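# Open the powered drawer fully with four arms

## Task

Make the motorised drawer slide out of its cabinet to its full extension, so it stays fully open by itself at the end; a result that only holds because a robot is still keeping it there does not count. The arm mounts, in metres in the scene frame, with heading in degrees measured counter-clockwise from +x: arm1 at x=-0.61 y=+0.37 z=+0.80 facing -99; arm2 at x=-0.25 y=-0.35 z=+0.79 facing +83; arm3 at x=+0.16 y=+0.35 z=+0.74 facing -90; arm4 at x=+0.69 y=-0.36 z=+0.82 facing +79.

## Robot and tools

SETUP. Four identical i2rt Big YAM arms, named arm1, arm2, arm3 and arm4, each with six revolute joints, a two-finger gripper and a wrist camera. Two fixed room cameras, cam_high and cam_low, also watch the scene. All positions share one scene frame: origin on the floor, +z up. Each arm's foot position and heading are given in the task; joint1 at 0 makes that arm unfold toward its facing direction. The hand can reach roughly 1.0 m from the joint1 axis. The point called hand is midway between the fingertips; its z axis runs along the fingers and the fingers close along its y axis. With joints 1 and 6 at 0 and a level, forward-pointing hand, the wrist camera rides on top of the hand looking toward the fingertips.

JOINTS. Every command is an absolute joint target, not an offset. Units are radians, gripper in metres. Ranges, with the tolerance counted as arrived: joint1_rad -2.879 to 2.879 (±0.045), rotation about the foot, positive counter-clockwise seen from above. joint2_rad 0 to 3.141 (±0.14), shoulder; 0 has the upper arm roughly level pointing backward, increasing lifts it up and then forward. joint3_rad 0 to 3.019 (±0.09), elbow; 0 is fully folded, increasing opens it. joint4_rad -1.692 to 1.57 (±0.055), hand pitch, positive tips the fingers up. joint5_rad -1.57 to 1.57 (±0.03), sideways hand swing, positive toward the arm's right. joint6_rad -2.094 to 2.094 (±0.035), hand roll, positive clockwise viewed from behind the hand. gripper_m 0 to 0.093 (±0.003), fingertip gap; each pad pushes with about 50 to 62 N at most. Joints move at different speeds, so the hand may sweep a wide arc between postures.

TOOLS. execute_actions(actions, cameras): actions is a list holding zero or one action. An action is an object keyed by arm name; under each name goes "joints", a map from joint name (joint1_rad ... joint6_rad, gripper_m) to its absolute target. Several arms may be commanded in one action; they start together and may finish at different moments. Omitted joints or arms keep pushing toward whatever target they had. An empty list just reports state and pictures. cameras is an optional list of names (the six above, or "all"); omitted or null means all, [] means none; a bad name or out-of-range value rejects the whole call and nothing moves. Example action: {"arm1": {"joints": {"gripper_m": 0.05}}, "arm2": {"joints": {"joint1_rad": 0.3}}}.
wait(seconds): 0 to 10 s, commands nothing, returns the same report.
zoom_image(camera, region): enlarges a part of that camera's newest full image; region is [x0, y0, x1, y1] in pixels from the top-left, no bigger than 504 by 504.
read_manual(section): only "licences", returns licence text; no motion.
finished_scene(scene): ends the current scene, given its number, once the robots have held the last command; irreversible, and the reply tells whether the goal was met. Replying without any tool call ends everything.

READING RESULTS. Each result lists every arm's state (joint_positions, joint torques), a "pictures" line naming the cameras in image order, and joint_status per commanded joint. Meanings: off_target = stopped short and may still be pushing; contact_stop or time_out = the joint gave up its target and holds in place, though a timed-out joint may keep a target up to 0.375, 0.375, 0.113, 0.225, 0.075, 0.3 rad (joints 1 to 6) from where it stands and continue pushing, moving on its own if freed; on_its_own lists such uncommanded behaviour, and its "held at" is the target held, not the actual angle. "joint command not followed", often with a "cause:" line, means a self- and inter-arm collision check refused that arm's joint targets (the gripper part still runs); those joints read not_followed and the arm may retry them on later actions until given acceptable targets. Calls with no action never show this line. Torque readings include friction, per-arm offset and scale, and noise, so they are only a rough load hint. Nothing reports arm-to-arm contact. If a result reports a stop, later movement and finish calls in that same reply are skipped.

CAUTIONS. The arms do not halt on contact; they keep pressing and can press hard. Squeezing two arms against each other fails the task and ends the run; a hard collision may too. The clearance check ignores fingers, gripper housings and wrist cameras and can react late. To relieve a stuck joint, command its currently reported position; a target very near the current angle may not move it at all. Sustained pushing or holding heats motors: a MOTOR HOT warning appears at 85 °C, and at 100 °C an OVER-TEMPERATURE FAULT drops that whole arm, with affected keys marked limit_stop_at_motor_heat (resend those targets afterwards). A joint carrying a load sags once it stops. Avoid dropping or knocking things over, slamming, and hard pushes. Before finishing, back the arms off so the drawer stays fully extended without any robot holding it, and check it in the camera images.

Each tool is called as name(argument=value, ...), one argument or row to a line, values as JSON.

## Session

execute_actions(
  actions=[],
)

Scene clock: 0.00 s.
Joint torques (N m, as the arm reports them, + toward a larger angle): no reading
Motor temperatures (°C, as the motors report them): arm1=[29 31 32 29 28 28] | arm2=[29 31 32 29 29 26] | arm3=[27 31 33 27 30 30] | arm4=[27 30 32 27 27 27]
arm1.joint_positions: joint1_rad=+0.247 joint2_rad=+0.353 joint3_rad=+1.671 joint4_rad=-1.347 joint5_rad=-0.173 joint6_rad=-0.307 gripper_m=+0.094
arm1.joint_status: not commanded
arm1.hand: x=-0.5729 y=+0.3356 z=+1.4828 quat_wxyz=(-0.481, -0.346, -0.633, +0.498) (m; scene frame)
arm2.joint_positions: joint1_rad=-0.138 joint2_rad=+0.394 joint3_rad=+1.447 joint4_rad=-1.354 joint5_rad=-0.045 joint6_rad=-0.597 gripper_m=+0.095
arm2.joint_status: not commanded
arm2.hand: x=-0.2223 y=-0.2323 z=+1.3910 quat_wxyz=(-0.551, +0.660, -0.458, -0.228) (m; scene frame)
arm3.joint_positions: joint1_rad=+0.271 joint2_rad=+0.610 joint3_rad=+1.349 joint4_rad=-1.397 joint5_rad=+0.056 joint6_rad=+0.569 gripper_m=+0.094
arm3.joint_status: not commanded
arm3.hand: x=+0.2094 y=+0.1307 z=+1.2445 quat_wxyz=(-0.401, -0.731, -0.522, +0.181) (m; scene frame)
arm4.joint_positions: joint1_rad=-0.750 joint2_rad=+0.287 joint3_rad=+1.712 joint4_rad=-1.163 joint5_rad=-0.111 joint6_rad=-0.268 gripper_m=+0.094
arm4.joint_status: not commanded
arm4.hand: x=+0.6592 y=-0.3656 z=+1.5605 quat_wxyz=(-0.773, +0.299, -0.531, -0.175) (m; scene frame)
pictures: arm1_cam_wrist, arm2_cam_wrist, arm3_cam_wrist, arm4_cam_wrist, cam_high, cam_low
Images, in order (width x height): arm1_cam_wrist 504x504, arm2_cam_wrist 504x504, arm3_cam_wrist 504x504, arm4_cam_wrist 504x504, cam_high 504x504, cam_low 504x504.

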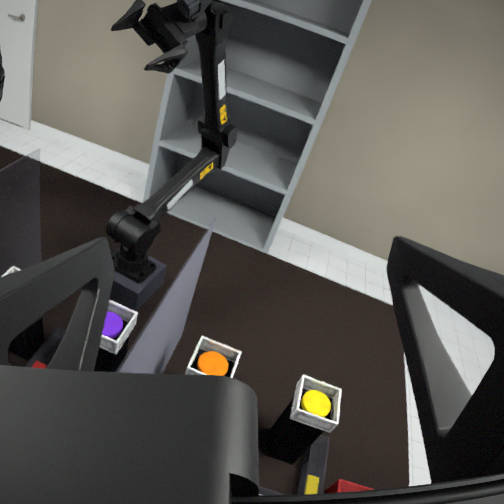

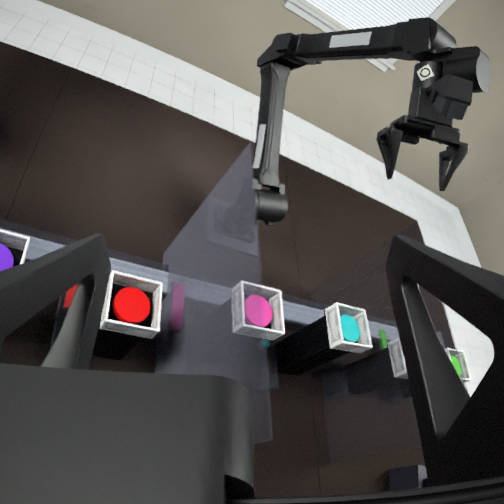

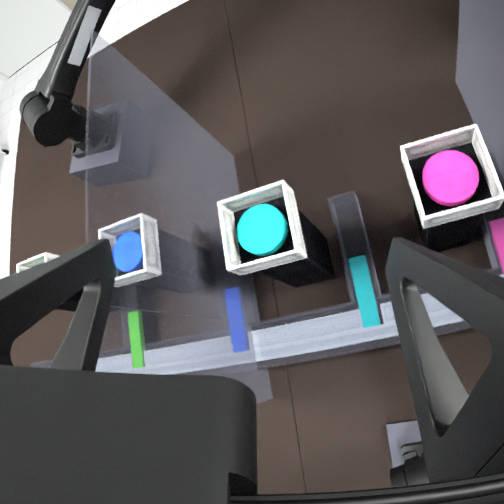

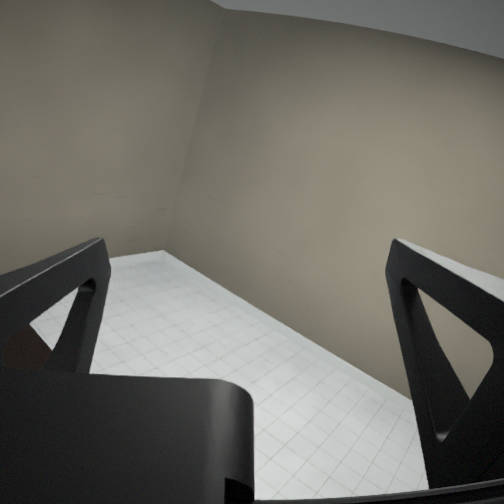

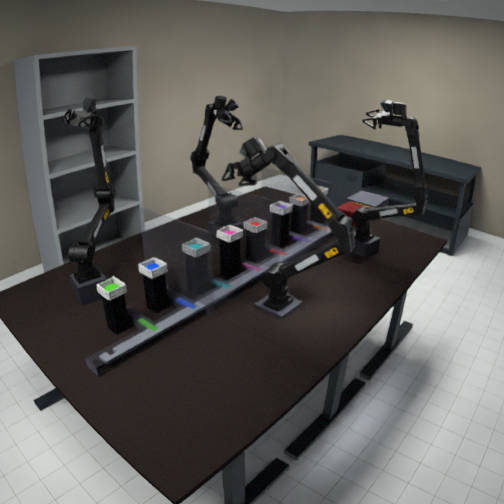

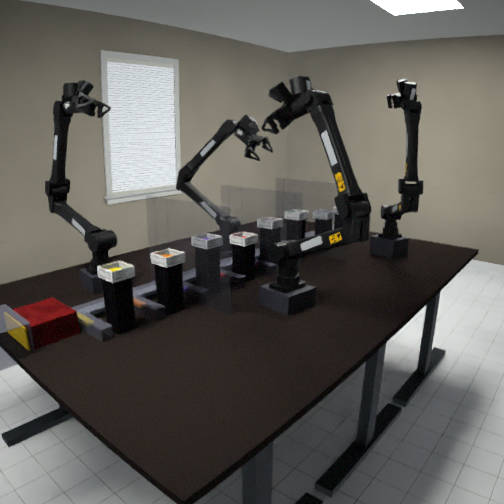

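execute_actions(
  actions=[
    {"arm1":{"joints":{"joint1_rad":0.32,"joint2_rad":1.36,"joint3_rad":1.2,"joint4_rad":-1.39,"joint5_rad":0,"joint6_rad":0,"gripper_m":0}},"arm2":{"joints":{"joint1_rad":-0.24,"joint2_rad":1.3,"joint3_rad":1.14,"joint4_rad":-1.41,"joint5_rad":0,"joint6_rad":0,"gripper_m":0}},"arm3":{"joints":{"joint1_rad":0.45,"joint2_rad":1.31,"joint3_rad":1.33,"joint4_rad":-1.59,"joint5_rad":0,"joint6_rad":0.2,"gripper_m":0}},"arm4":{"joints":{"joint1_rad":0.59,"joint2_rad":1.3,"joint3_rad":1.09,"joint4_rad":-1.36,"joint5_rad":0,"joint6_rad":0.3,"gripper_m":0}}},
  ],
)

execute_actions(
  actions=[
    {"arm1":{"joints":{"joint1_rad":-0.22,"joint2_rad":1.4,"joint4_rad":-1.34}},"arm2":{"joints":{"joint1_rad":0.35,"joint2_rad":1.27,"joint3_rad":1.1}},"arm3":{"joints":{"joint1_rad":-0.13,"joint2_rad":1.22,"joint3_rad":1.23}},"arm4":{"joints":{"joint1_rad":-0.01,"joint3_rad":1.05,"joint4_rad":-1.31}}},
  ],
)

Scene clock: 15.03 s.
Joint torques (N m, as the arm reports them, + toward a larger angle): arm1=[  1.28 -10.83  10.36   0.     0.13   0.3 ] | arm2=[-1.66 -7.99  8.03  0.19  0.14  0.34] | arm3=[  0.88 -11.45   9.1   -0.14  -0.03  -0.33] | arm4=[ 1.63 -9.17  9.    0.12 -0.04  0.19]
Motor temperatures (°C, as the motors report them): arm1=[29 31 33 30 28 28] | arm2=[29 31 34 29 29 26] | arm3=[27 31 38 27 30 30] | arm4=[27 31 33 28 27 27]
arm1.joint_positions: joint1_rad=+0.315 joint2_rad=+1.355 joint3_rad=+1.183 joint4_rad=-1.378 joint5_rad=-0.003 joint6_rad=-0.015 gripper_m=+0.000
arm1.joint_status: all done
arm1.hand: x=-0.5432 y=-0.0163 z=+0.9949 quat_wxyz=(-0.004, -0.642, -0.767, +0.002) (m; scene frame)
arm2.joint_positions: joint1_rad=-0.237 joint2_rad=+1.297 joint3_rad=+1.141 joint4_rad=-1.402 joint5_rad=-0.004 joint6_rad=-0.016 gripper_m=+0.001
arm2.joint_status: all done
arm2.hand: x=-0.1210 y=-0.0069 z=+1.0031 quat_wxyz=(-0.003, +0.574, -0.819, -0.012) (m; scene frame)
arm3.joint_positions: joint1_rad=+0.445 joint2_rad=+1.311 joint3_rad=+1.322 joint4_rad=-1.575 joint5_rad=+0.004 joint6_rad=+0.212 gripper_m=+0.000
arm3.joint_status: all done
arm3.hand: x=+0.3181 y=+0.0145 z=+1.0067 quat_wxyz=(-0.002, -0.622, -0.783, +0.002) (m; scene frame)
arm4.joint_positions: joint1_rad=+0.585 joint2_rad=+1.287 joint3_rad=+1.081 joint4_rad=-1.349 joint5_rad=+0.001 joint6_rad=+0.285 gripper_m=+0.001
arm4.joint_status: all done
arm4.hand: x=+0.5571 y=-0.0281 z=+1.0072 quat_wxyz=(-0.004, +0.742, -0.671, -0.010) (m; scene frame)
pictures: arm1_cam_wrist, arm2_cam_wrist, arm3_cam_wrist, arm4_cam_wrist, cam_high, cam_low
Images, in order (width x height): arm1_cam_wrist 504x504, arm2_cam_wrist 504x504, arm3_cam_wrist 504x504, arm4_cam_wrist 504x504, cam_high 504x504, cam_low 504x504.

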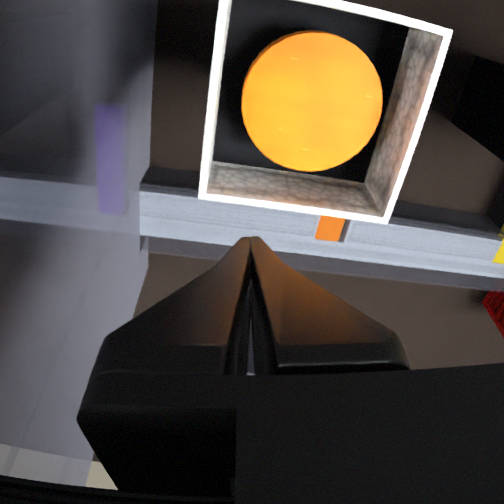

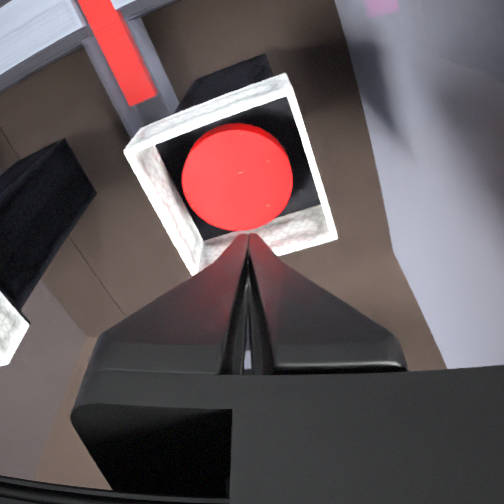

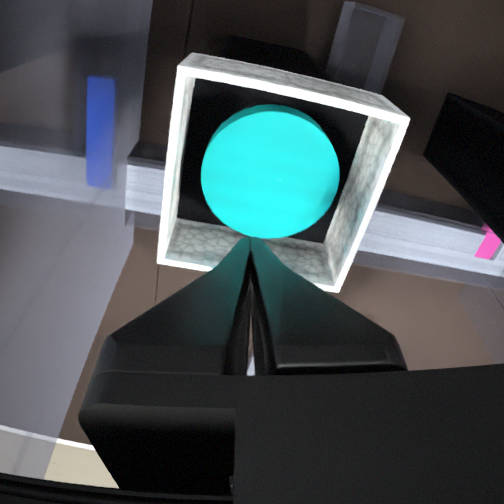

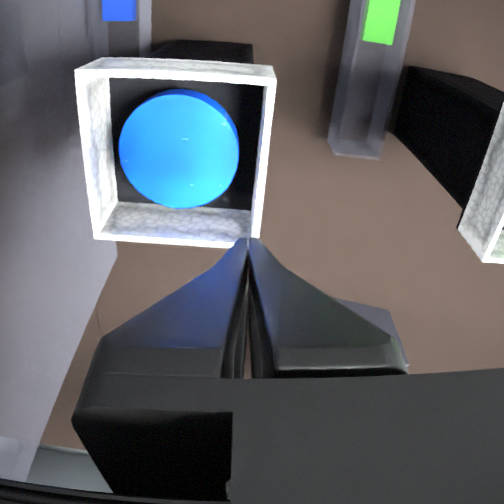

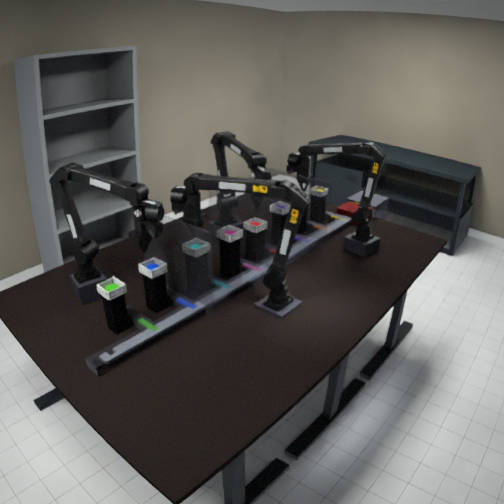

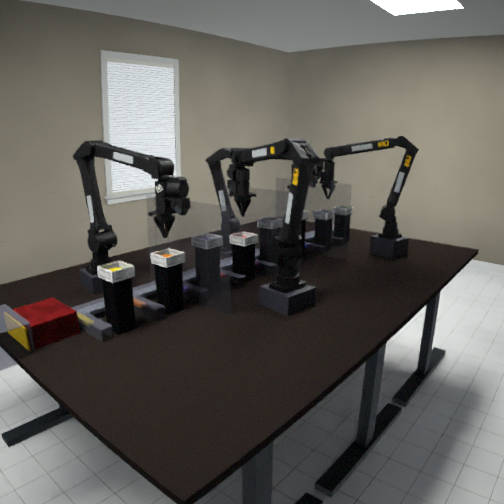

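Scene clock: 16.23 s.
Joint torques (N m, as the arm reports them, + toward a larger angle): arm1=[  2.8  -11.62  10.     0.85  -0.01   0.25] | arm2=[-1.69 -8.92  7.39  0.26  0.05  0.3 ] | arm3=[ 0.12 -9.6   8.15  0.02 -0.02 -0.32] | arm4=[ 0.56 -9.19  7.66  1.11 -0.03  0.16]
Motor temperatures (°C, as the motors report them): arm1=[29 32 34 29 28 28] | arm2=[29 31 34 29 29 26] | arm3=[27 31 38 27 30 30] | arm4=[27 31 34 28 27 27]
arm1.joint_positions: joint1_rad=-0.221 joint2_rad=+1.401 joint3_rad=+1.183 joint4_rad=-1.350 joint5_rad=+0.000 joint6_rad=-0.013 gripper_m=+0.000
arm1.joint_status: all done
arm1.hand: x=-0.7522 y=-0.0035 z=+0.9784 quat_wxyz=(+0.005, -0.822, -0.569, -0.001) (m; scene frame)
arm2.joint_positions: joint1_rad=+0.352 joint2_rad=+1.281 joint3_rad=+1.110 joint4_rad=-1.404 joint5_rad=-0.001 joint6_rad=-0.014 gripper_m=+0.001
arm2.joint_status: all done
arm2.hand: x=-0.3296 y=-0.0032 z=+0.9988 quat_wxyz=(+0.000, +0.787, -0.618, -0.005) (m; scene frame)
arm3.joint_positions: joint1_rad=-0.130 joint2_rad=+1.214 joint3_rad=+1.236 joint4_rad=-1.577 joint5_rad=+0.002 joint6_rad=+0.211 gripper_m=+0.000
arm3.joint_status: all done
arm3.hand: x=+0.1132 y=+0.0173 z=+1.0056 quat_wxyz=(-0.004, -0.818, -0.575, +0.005) (m; scene frame)
arm4.joint_positions: joint1_rad=-0.004 joint2_rad=+1.288 joint3_rad=+1.058 joint4_rad=-1.319 joint5_rad=+0.001 joint6_rad=+0.287 gripper_m=+0.001
arm4.joint_status: all done
arm4.hand: x=+0.7646 y=-0.0094 z=+0.9978 quat_wxyz=(-0.007, +0.514, -0.857, -0.011) (m; scene frame)
pictures: arm1_cam_wrist, arm2_cam_wrist, arm3_cam_wrist, arm4_cam_wrist, cam_high, cam_low
Images, in order (width x height): arm1_cam_wrist 504x504, arm2_cam_wrist 504x504, arm3_cam_wrist 504x504, arm4_cam_wrist 504x504, cam_high 504x504, cam_low 504x504.

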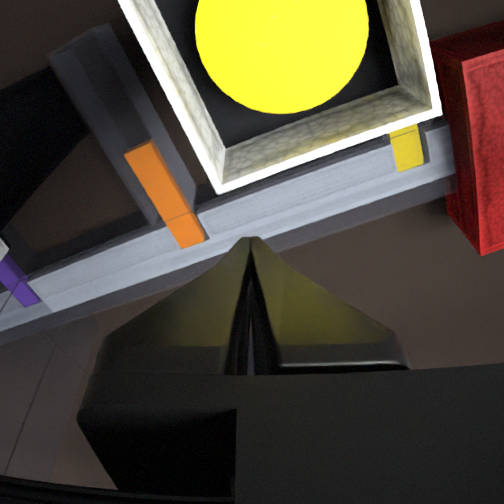

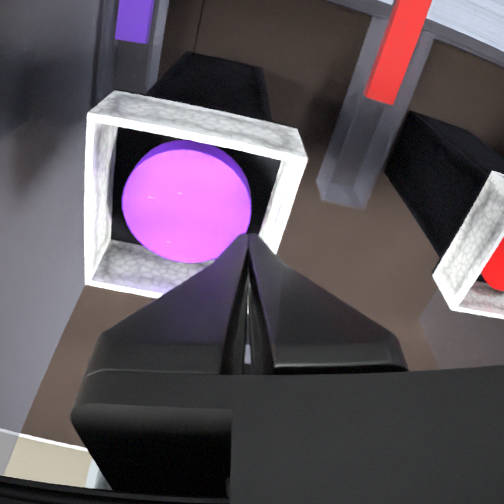

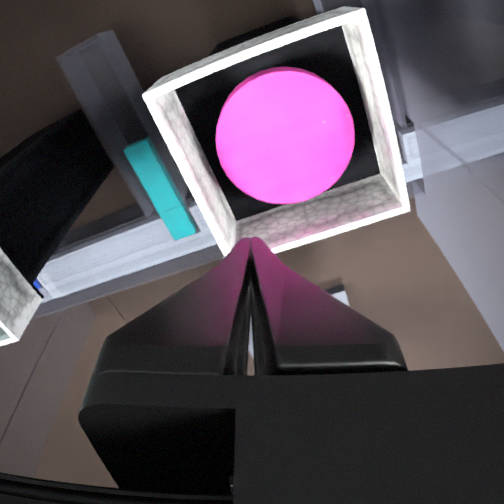

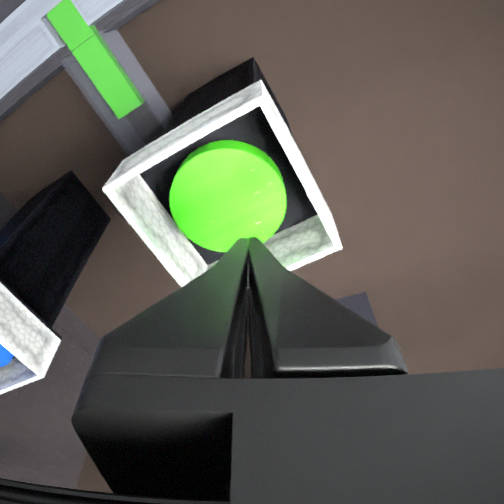

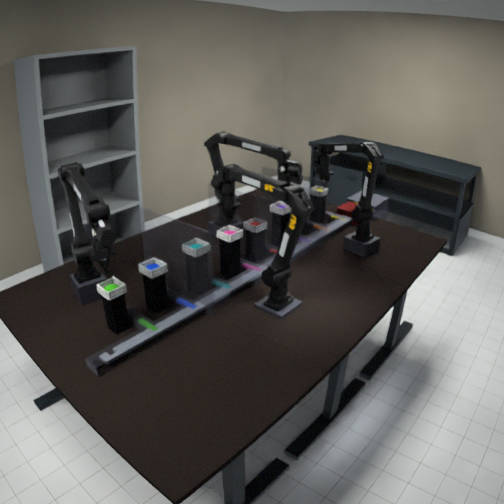

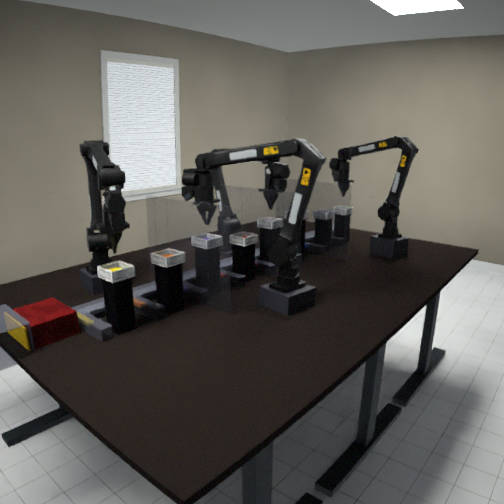

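execute_actions(
  actions=[
    {"arm1":{"joints":{"joint1_rad":-0.255,"joint2_rad":1.55,"joint3_rad":1.37,"joint4_rad":-1.32}},"arm2":{"joints":{"joint1_rad":0.445,"joint2_rad":1.22,"joint3_rad":1.02,"joint4_rad":-1.35,"joint6_rad":0.2}},"arm3":{"joints":{"joint1_rad":-0.188,"joint3_rad":1.17,"joint4_rad":-1.48,"joint6_rad":0.05}},"arm4":{"joints":{"joint1_rad":0.058,"joint2_rad":1.27,"joint3_rad":0.96,"joint4_rad":-1.24}}},
  ],
  cameras=[],
)

execute_actions(
  actions=[
    {"arm1":{"joints":{"joint2_rad":1.62,"joint3_rad":1.19,"joint4_rad":-1.13}},"arm2":{"joints":{"joint2_rad":1.28,"joint3_rad":0.905,"joint4_rad":-1.19}},"arm3":{"joints":{"joint2_rad":1.26,"joint3_rad":1.025,"joint4_rad":-1.32}},"arm4":{"joints":{"joint2_rad":1.345,"joint3_rad":0.825,"joint4_rad":-1.05}}},
  ],
  cameras=[],
)

wait(
  seconds=10,
)

Scene clock: 44.13 s.
Joint torques (N m, as the arm reports them, + toward a larger angle): arm1=[  0.78 -14.74  13.3    0.61   0.01   0.24] | arm2=[-1.9  -7.25  7.45  1.    0.07  0.39] | arm3=[-0.14 -9.32  8.6   1.39  0.01 -0.3 ] | arm4=[ 1.77 -9.76  7.87  1.22 -0.03  0.17]
Motor temperatures (°C, as the motors report them): arm1=[29 33 39 29 28 28] | arm2=[29 32 36 29 29 26] | arm3=[27 32 40 27 30 30] | arm4=[27 31 38 28 27 27]
arm1.joint_positions: joint1_rad=-0.249 joint2_rad=+1.559 joint3_rad=+1.312 joint4_rad=-1.327 joint5_rad=+0.000 joint6_rad=-0.013 gripper_m=+0.000
arm1.joint_status: all done
arm1.hand: x=-0.7846 y=-0.0511 z=+0.9622 quat_wxyz=(+0.006, -0.830, -0.557, -0.003) (m; scene frame)
arm2.joint_positions: joint1_rad=+0.450 joint2_rad=+1.224 joint3_rad=+1.030 joint4_rad=-1.359 joint5_rad=-0.001 joint6_rad=+0.184 gripper_m=+0.001
arm2.joint_status: all done
arm2.hand: x=-0.3573 y=-0.0295 z=+0.9870 quat_wxyz=(-0.005, +0.754, -0.656, -0.014) (m; scene frame)
arm3.joint_positions: joint1_rad=-0.186 joint2_rad=+1.214 joint3_rad=+1.170 joint4_rad=-1.497 joint5_rad=+0.002 joint6_rad=+0.062 gripper_m=+0.000
arm3.joint_status: all done
arm3.hand: x=+0.0939 y=+0.0173 z=+0.9806 quat_wxyz=(-0.008, -0.791, -0.612, +0.011) (m; scene frame)
arm4.joint_positions: joint1_rad=+0.052 joint2_rad=+1.272 joint3_rad=+0.964 joint4_rad=-1.252 joint5_rad=+0.001 joint6_rad=+0.287 gripper_m=+0.001
arm4.joint_status: all done
arm4.hand: x=+0.7420 y=-0.0222 z=+0.9681 quat_wxyz=(-0.003, +0.538, -0.843, -0.007) (m; scene frame)
pictures: none
No camera images: the call's "cameras" was empty. Leave "cameras" out to get every camera's image.

Scene clock: 45.03 s.
Joint torques (N m, as the arm reports them, + toward a larger angle): arm1=[  1.6  -10.55   5.12   1.55   0.02   0.24] | arm2=[-1.88 -6.16  6.37  1.48  0.07  0.31] | arm3=[ 0.16 -6.72  5.42  1.78  0.   -0.33] | arm4=[ 1.83 -7.45  5.59  1.85 -0.03  0.17]
Motor temperatures (°C, as the motors report them): arm1=[29 33 39 29 28 28] | arm2=[29 32 36 29 29 26] | arm3=[27 32 40 27 30 30] | arm4=[27 31 38 28 27 27]
arm1.joint_positions: joint1_rad=-0.249 joint2_rad=+1.573 joint3_rad=+1.234 joint4_rad=-1.148 joint5_rad=+0.001 joint6_rad=-0.013 gripper_m=+0.000
arm1.joint_status: all done
arm1.hand: x=-0.7912 y=-0.0659 z=+0.9282 quat_wxyz=(-0.017, -0.830, -0.557, +0.033) (m; scene frame)
arm2.joint_positions: joint1_rad=+0.450 joint2_rad=+1.263 joint3_rad=+0.927 joint4_rad=-1.210 joint5_rad=-0.001 joint6_rad=+0.185 gripper_m=+0.001
arm2.joint_status: all done
arm2.hand: x=-0.3584 y=-0.0268 z=+0.9368 quat_wxyz=(-0.007, +0.754, -0.656, -0.017) (m; scene frame)
arm3.joint_positions: joint1_rad=-0.186 joint2_rad=+1.218 joint3_rad=+1.067 joint4_rad=-1.348 joint5_rad=+0.002 joint6_rad=+0.062 gripper_m=+0.000
arm3.joint_status: all done
arm3.hand: x=+0.0924 y=+0.0098 z=+0.9408 quat_wxyz=(-0.022, -0.790, -0.612, +0.027) (m; scene frame)
arm4.joint_positions: joint1_rad=+0.052 joint2_rad=+1.318 joint3_rad=+0.853 joint4_rad=-1.075 joint5_rad=+0.001 joint6_rad=+0.287 gripper_m=+0.000
arm4.joint_status: all done
arm4.hand: x=+0.7417 y=-0.0222 z=+0.9145 quat_wxyz=(-0.009, +0.538, -0.843, -0.015) (m; scene frame)
pictures: none
No camera images: the call's "cameras" was empty. Leave "cameras" out to get every camera's image.

Scene clock: 55.03 s.
Joint torques (N m, as the arm reports them, + toward a larger angle): arm1=[  0.41 -10.94   5.07   1.18   0.02   0.22] | arm2=[-1.91 -5.97  6.34  1.5   0.07  0.32] | arm3=[ 0.2  -6.49  5.4   1.93 -0.01 -0.34] | arm4=[ 1.77 -7.58  5.66  1.93 -0.04  0.16]
Motor temperatures (°C, as the motors report them): arm1=[29 32 36 29 28 28] | arm2=[29 32 35 29 29 26] | arm3=[27 32 39 27 30 30] | arm4=[27 31 37 28 27 27]
arm1.joint_positions: joint1_rad=-0.249 joint2_rad=+1.573 joint3_rad=+1.234 joint4_rad=-1.148 joint5_rad=+0.001 joint6_rad=-0.013 gripper_m=+0.000
arm1.joint_status: all done
arm1.hand: x=-0.7912 y=-0.0659 z=+0.9282 quat_wxyz=(-0.017, -0.830, -0.557, +0.033) (m; scene frame)
arm2.joint_positions: joint1_rad=+0.450 joint2_rad=+1.263 joint3_rad=+0.927 joint4_rad=-1.210 joint5_rad=-0.001 joint6_rad=+0.185 gripper_m=+0.001
arm2.joint_status: all done
arm2.hand: x=-0.3584 y=-0.0268 z=+0.9368 quat_wxyz=(-0.007, +0.754, -0.656, -0.017) (m; scene frame)
arm3.joint_positions: joint1_rad=-0.186 joint2_rad=+1.218 joint3_rad=+1.067 joint4_rad=-1.348 joint5_rad=+0.002 joint6_rad=+0.062 gripper_m=+0.000
arm3.joint_status: all done
arm3.hand: x=+0.0924 y=+0.0098 z=+0.9408 quat_wxyz=(-0.022, -0.790, -0.612, +0.027) (m; scene frame)
arm4.joint_positions: joint1_rad=+0.052 joint2_rad=+1.318 joint3_rad=+0.853 joint4_rad=-1.075 joint5_rad=+0.001 joint6_rad=+0.287 gripper_m=+0.000
arm4.joint_status: all done
arm4.hand: x=+0.7417 y=-0.0222 z=+0.9145 quat_wxyz=(-0.009, +0.538, -0.843, -0.015) (m; scene frame)
wait: 10.00 s; at rest by 0.27 s
pictures: arm1_cam_wrist, arm2_cam_wrist, arm3_cam_wrist, arm4_cam_wrist, cam_high, cam_low
Images, in order (width x height): arm1_cam_wrist 504x504, arm2_cam_wrist 504x504, arm3_cam_wrist 504x504, arm4_cam_wrist 504x504, cam_high 504x504, cam_low 504x504.

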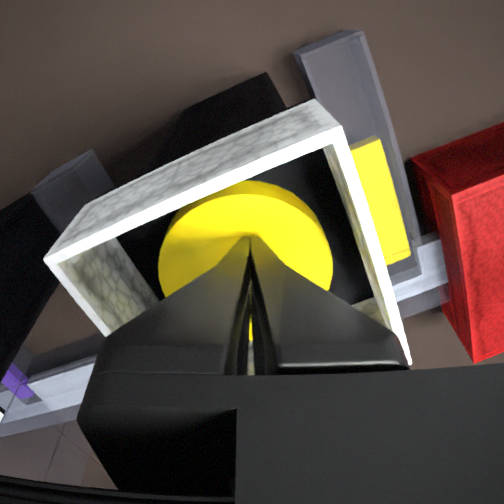

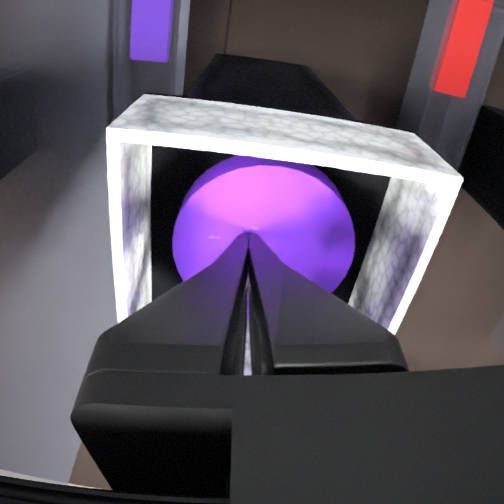

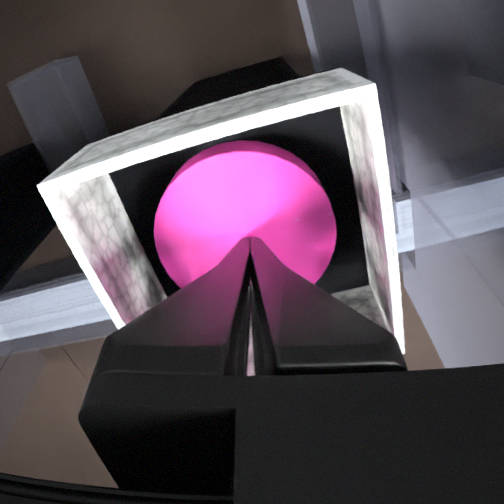

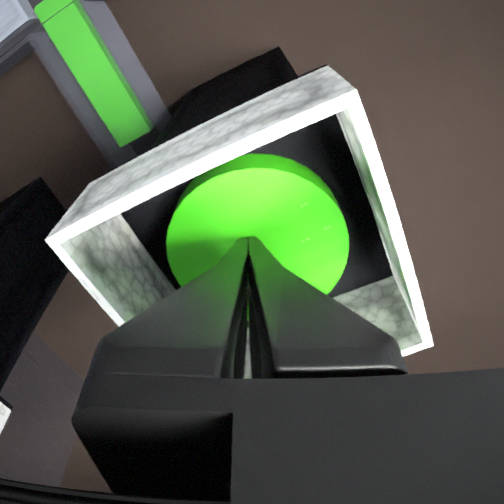

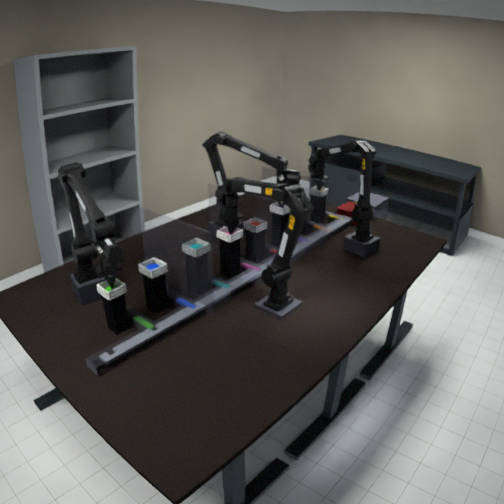

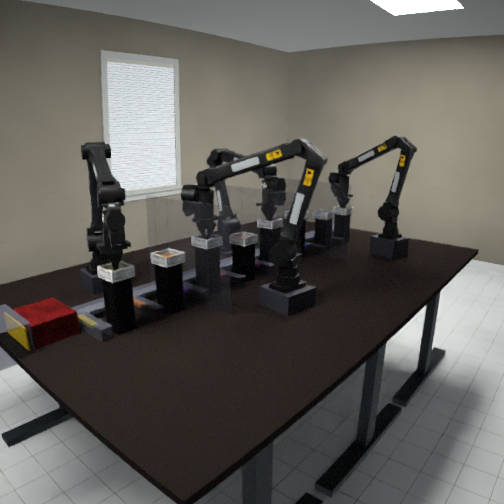

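wait(
  seconds=10,
)

wait(
  seconds=10,
)

Scene clock: 66.73 s.
Joint torques (N m, as the arm reports them, + toward a larger angle): arm1=[  1.16 -11.25   4.99   1.36   0.03   0.29] | arm2=[-1.91 -5.9   6.37  1.5   0.07  0.31] | arm3=[ 0.32 -6.8   5.39  1.92  0.   -0.36] | arm4=[ 1.65 -7.58  5.62  1.89 -0.02  0.17]
Motor temperatures (°C, as the motors report them): arm1=[29 32 35 29 28 28] | arm2=[29 32 35 29 29 26] | arm3=[27 32 38 27 30 30] | arm4=[27 31 36 28 27 27]
arm1.joint_positions: joint1_rad=-0.249 joint2_rad=+1.573 joint3_rad=+1.234 joint4_rad=-1.148 joint5_rad=+0.001 joint6_rad=-0.013 gripper_m=+0.000
arm1.joint_status: all done
arm1.hand: x=-0.7912 y=-0.0659 z=+0.9282 quat_wxyz=(-0.017, -0.830, -0.557, +0.033) (m; scene frame)
arm2.joint_positions: joint1_rad=+0.450 joint2_rad=+1.263 joint3_rad=+0.927 joint4_rad=-1.210 joint5_rad=-0.001 joint6_rad=+0.185 gripper_m=+0.001
arm2.joint_status: all done
arm2.hand: x=-0.3584 y=-0.0268 z=+0.9368 quat_wxyz=(-0.007, +0.754, -0.656, -0.017) (m; scene frame)
arm3.joint_positions: joint1_rad=-0.186 joint2_rad=+1.218 joint3_rad=+1.067 joint4_rad=-1.348 joint5_rad=+0.002 joint6_rad=+0.062 gripper_m=+0.000
arm3.joint_status: all done
arm3.hand: x=+0.0924 y=+0.0098 z=+0.9408 quat_wxyz=(-0.022, -0.790, -0.612, +0.027) (m; scene frame)
arm4.joint_positions: joint1_rad=+0.052 joint2_rad=+1.318 joint3_rad=+0.853 joint4_rad=-1.075 joint5_rad=+0.001 joint6_rad=+0.287 gripper_m=+0.000
arm4.joint_status: all done
arm4.hand: x=+0.7417 y=-0.0222 z=+0.9145 quat_wxyz=(-0.009, +0.538, -0.843, -0.015) (m; scene frame)
wait: 10.00 s; at rest from the start
pictures: arm1_cam_wrist, arm2_cam_wrist, arm3_cam_wrist, arm4_cam_wrist, cam_high, cam_low
Images, in order (width x height): arm1_cam_wrist 504x504, arm2_cam_wrist 504x504, arm3_cam_wrist 504x504, arm4_cam_wrist 504x504, cam_high 504x504, cam_low 504x504.

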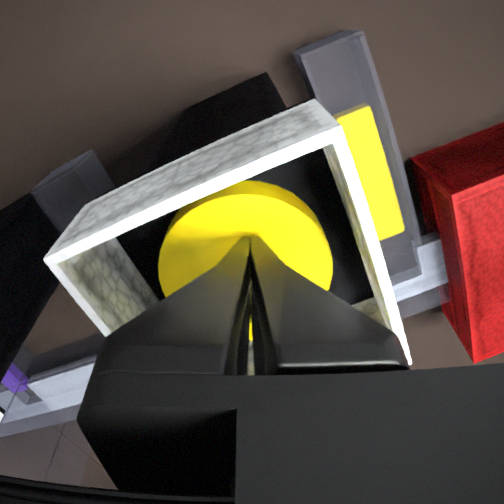

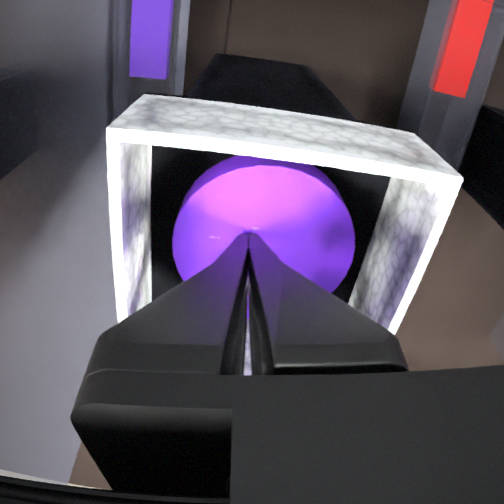

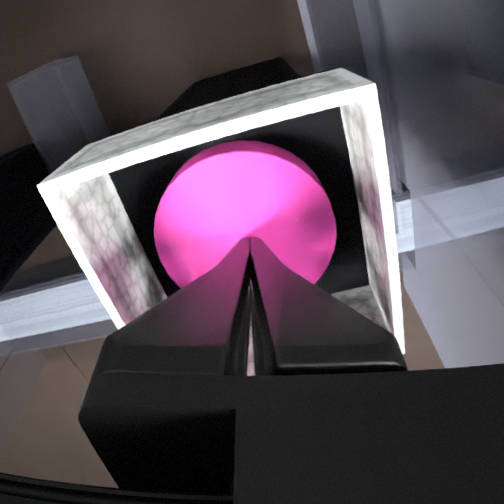

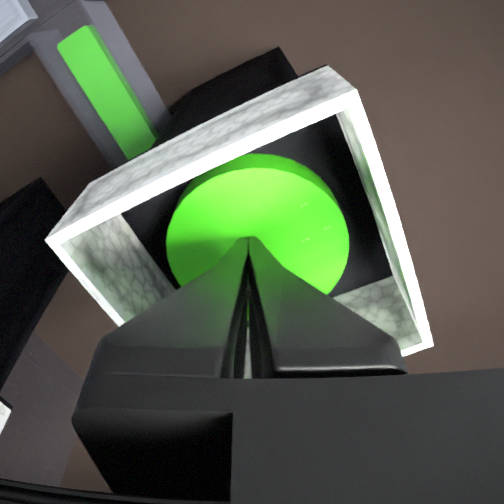

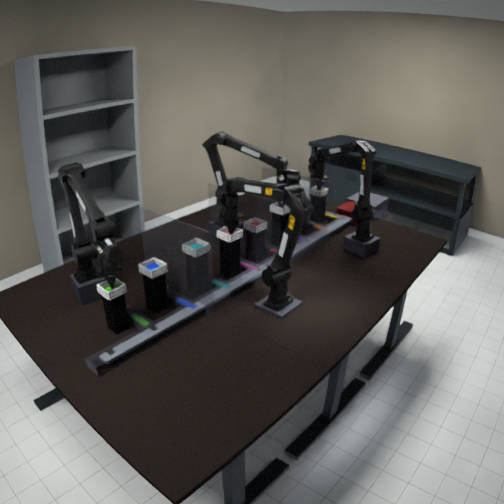

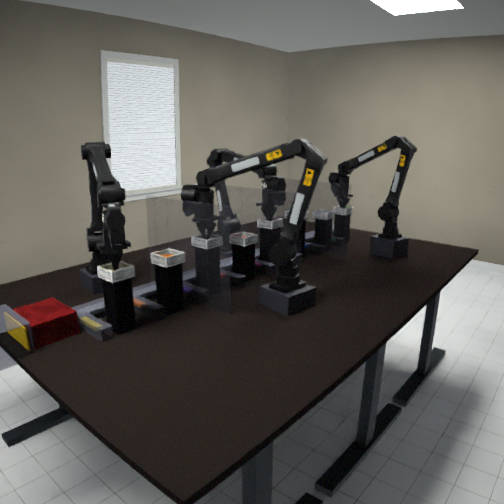

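Scene clock: 76.73 s.
Joint torques (N m, as the arm reports them, + toward a larger angle): arm1=[  1.36 -10.17   5.07   1.1    0.04   0.26] | arm2=[-1.9  -5.93  6.34  1.51  0.07  0.31] | arm3=[ 0.36 -6.86  5.43  1.92 -0.02 -0.31] | arm4=[ 1.76 -7.55  5.61  1.84 -0.04  0.16]
Motor temperatures (°C, as the motors report them): arm1=[29 33 35 29 28 28] | arm2=[29 32 35 29 29 26] | arm3=[27 32 38 27 30 30] | arm4=[27 31 36 28 27 27]
arm1.joint_positions: joint1_rad=-0.249 joint2_rad=+1.573 joint3_rad=+1.234 joint4_rad=-1.148 joint5_rad=+0.001 joint6_rad=-0.013 gripper_m=+0.000
arm1.joint_status: all done
arm1.hand: x=-0.7912 y=-0.0659 z=+0.9282 quat_wxyz=(-0.017, -0.830, -0.557, +0.033) (m; scene frame)
arm2.joint_positions: joint1_rad=+0.450 joint2_rad=+1.263 joint3_rad=+0.927 joint4_rad=-1.210 joint5_rad=-0.001 joint6_rad=+0.185 gripper_m=+0.001
arm2.joint_status: all done
arm2.hand: x=-0.3584 y=-0.0268 z=+0.9368 quat_wxyz=(-0.007, +0.754, -0.656, -0.017) (m; scene frame)
arm3.joint_positions: joint1_rad=-0.186 joint2_rad=+1.218 joint3_rad=+1.067 joint4_rad=-1.348 joint5_rad=+0.002 joint6_rad=+0.062 gripper_m=+0.000
arm3.joint_status: all done
arm3.hand: x=+0.0924 y=+0.0098 z=+0.9408 quat_wxyz=(-0.022, -0.790, -0.612, +0.027) (m; scene frame)
arm4.joint_positions: joint1_rad=+0.052 joint2_rad=+1.318 joint3_rad=+0.853 joint4_rad=-1.075 joint5_rad=+0.001 joint6_rad=+0.287 gripper_m=+0.000
arm4.joint_status: all done
arm4.hand: x=+0.7417 y=-0.0222 z=+0.9145 quat_wxyz=(-0.009, +0.538, -0.843, -0.015) (m; scene frame)
wait: 10.00 s; at rest by 0.27 s
pictures: arm1_cam_wrist, arm2_cam_wrist, arm3_cam_wrist, arm4_cam_wrist, cam_high, cam_low
Images, in order (width x height): arm1_cam_wrist 504x504, arm2_cam_wrist 504x504, arm3_cam_wrist 504x504, arm4_cam_wrist 504x504, cam_high 504x504, cam_low 504x504.

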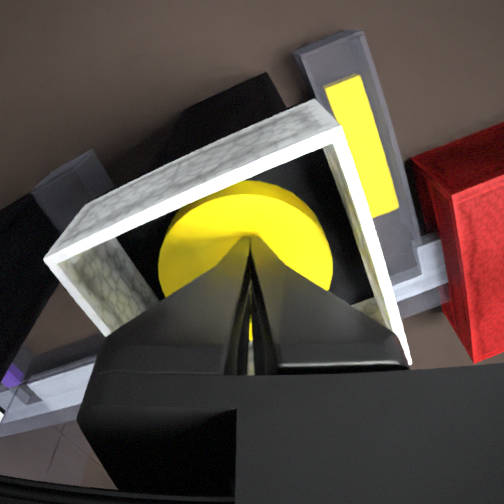

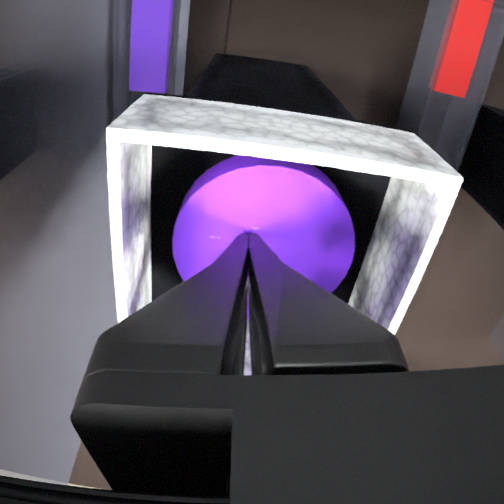

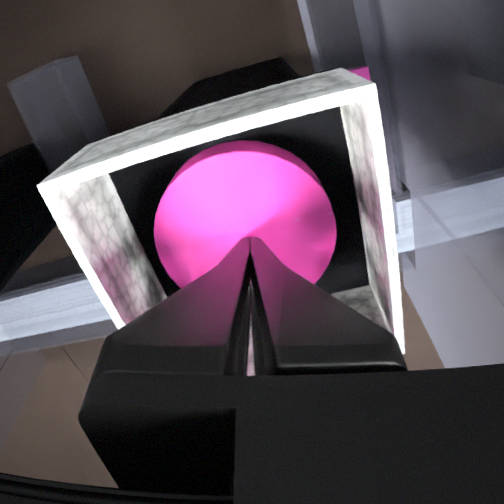

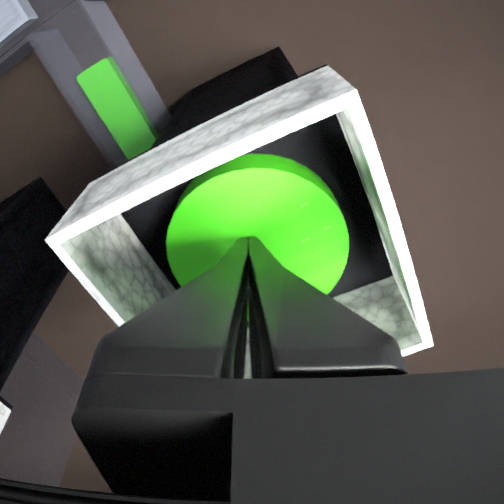

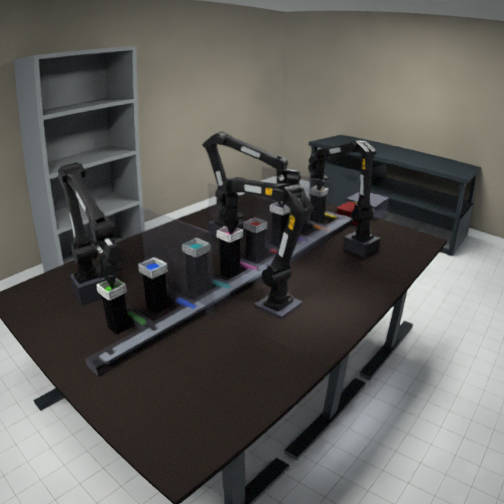

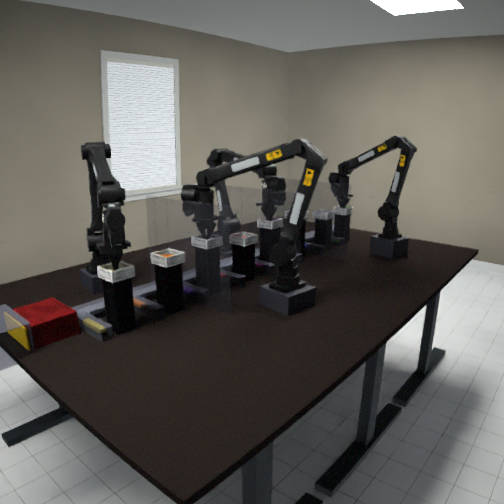

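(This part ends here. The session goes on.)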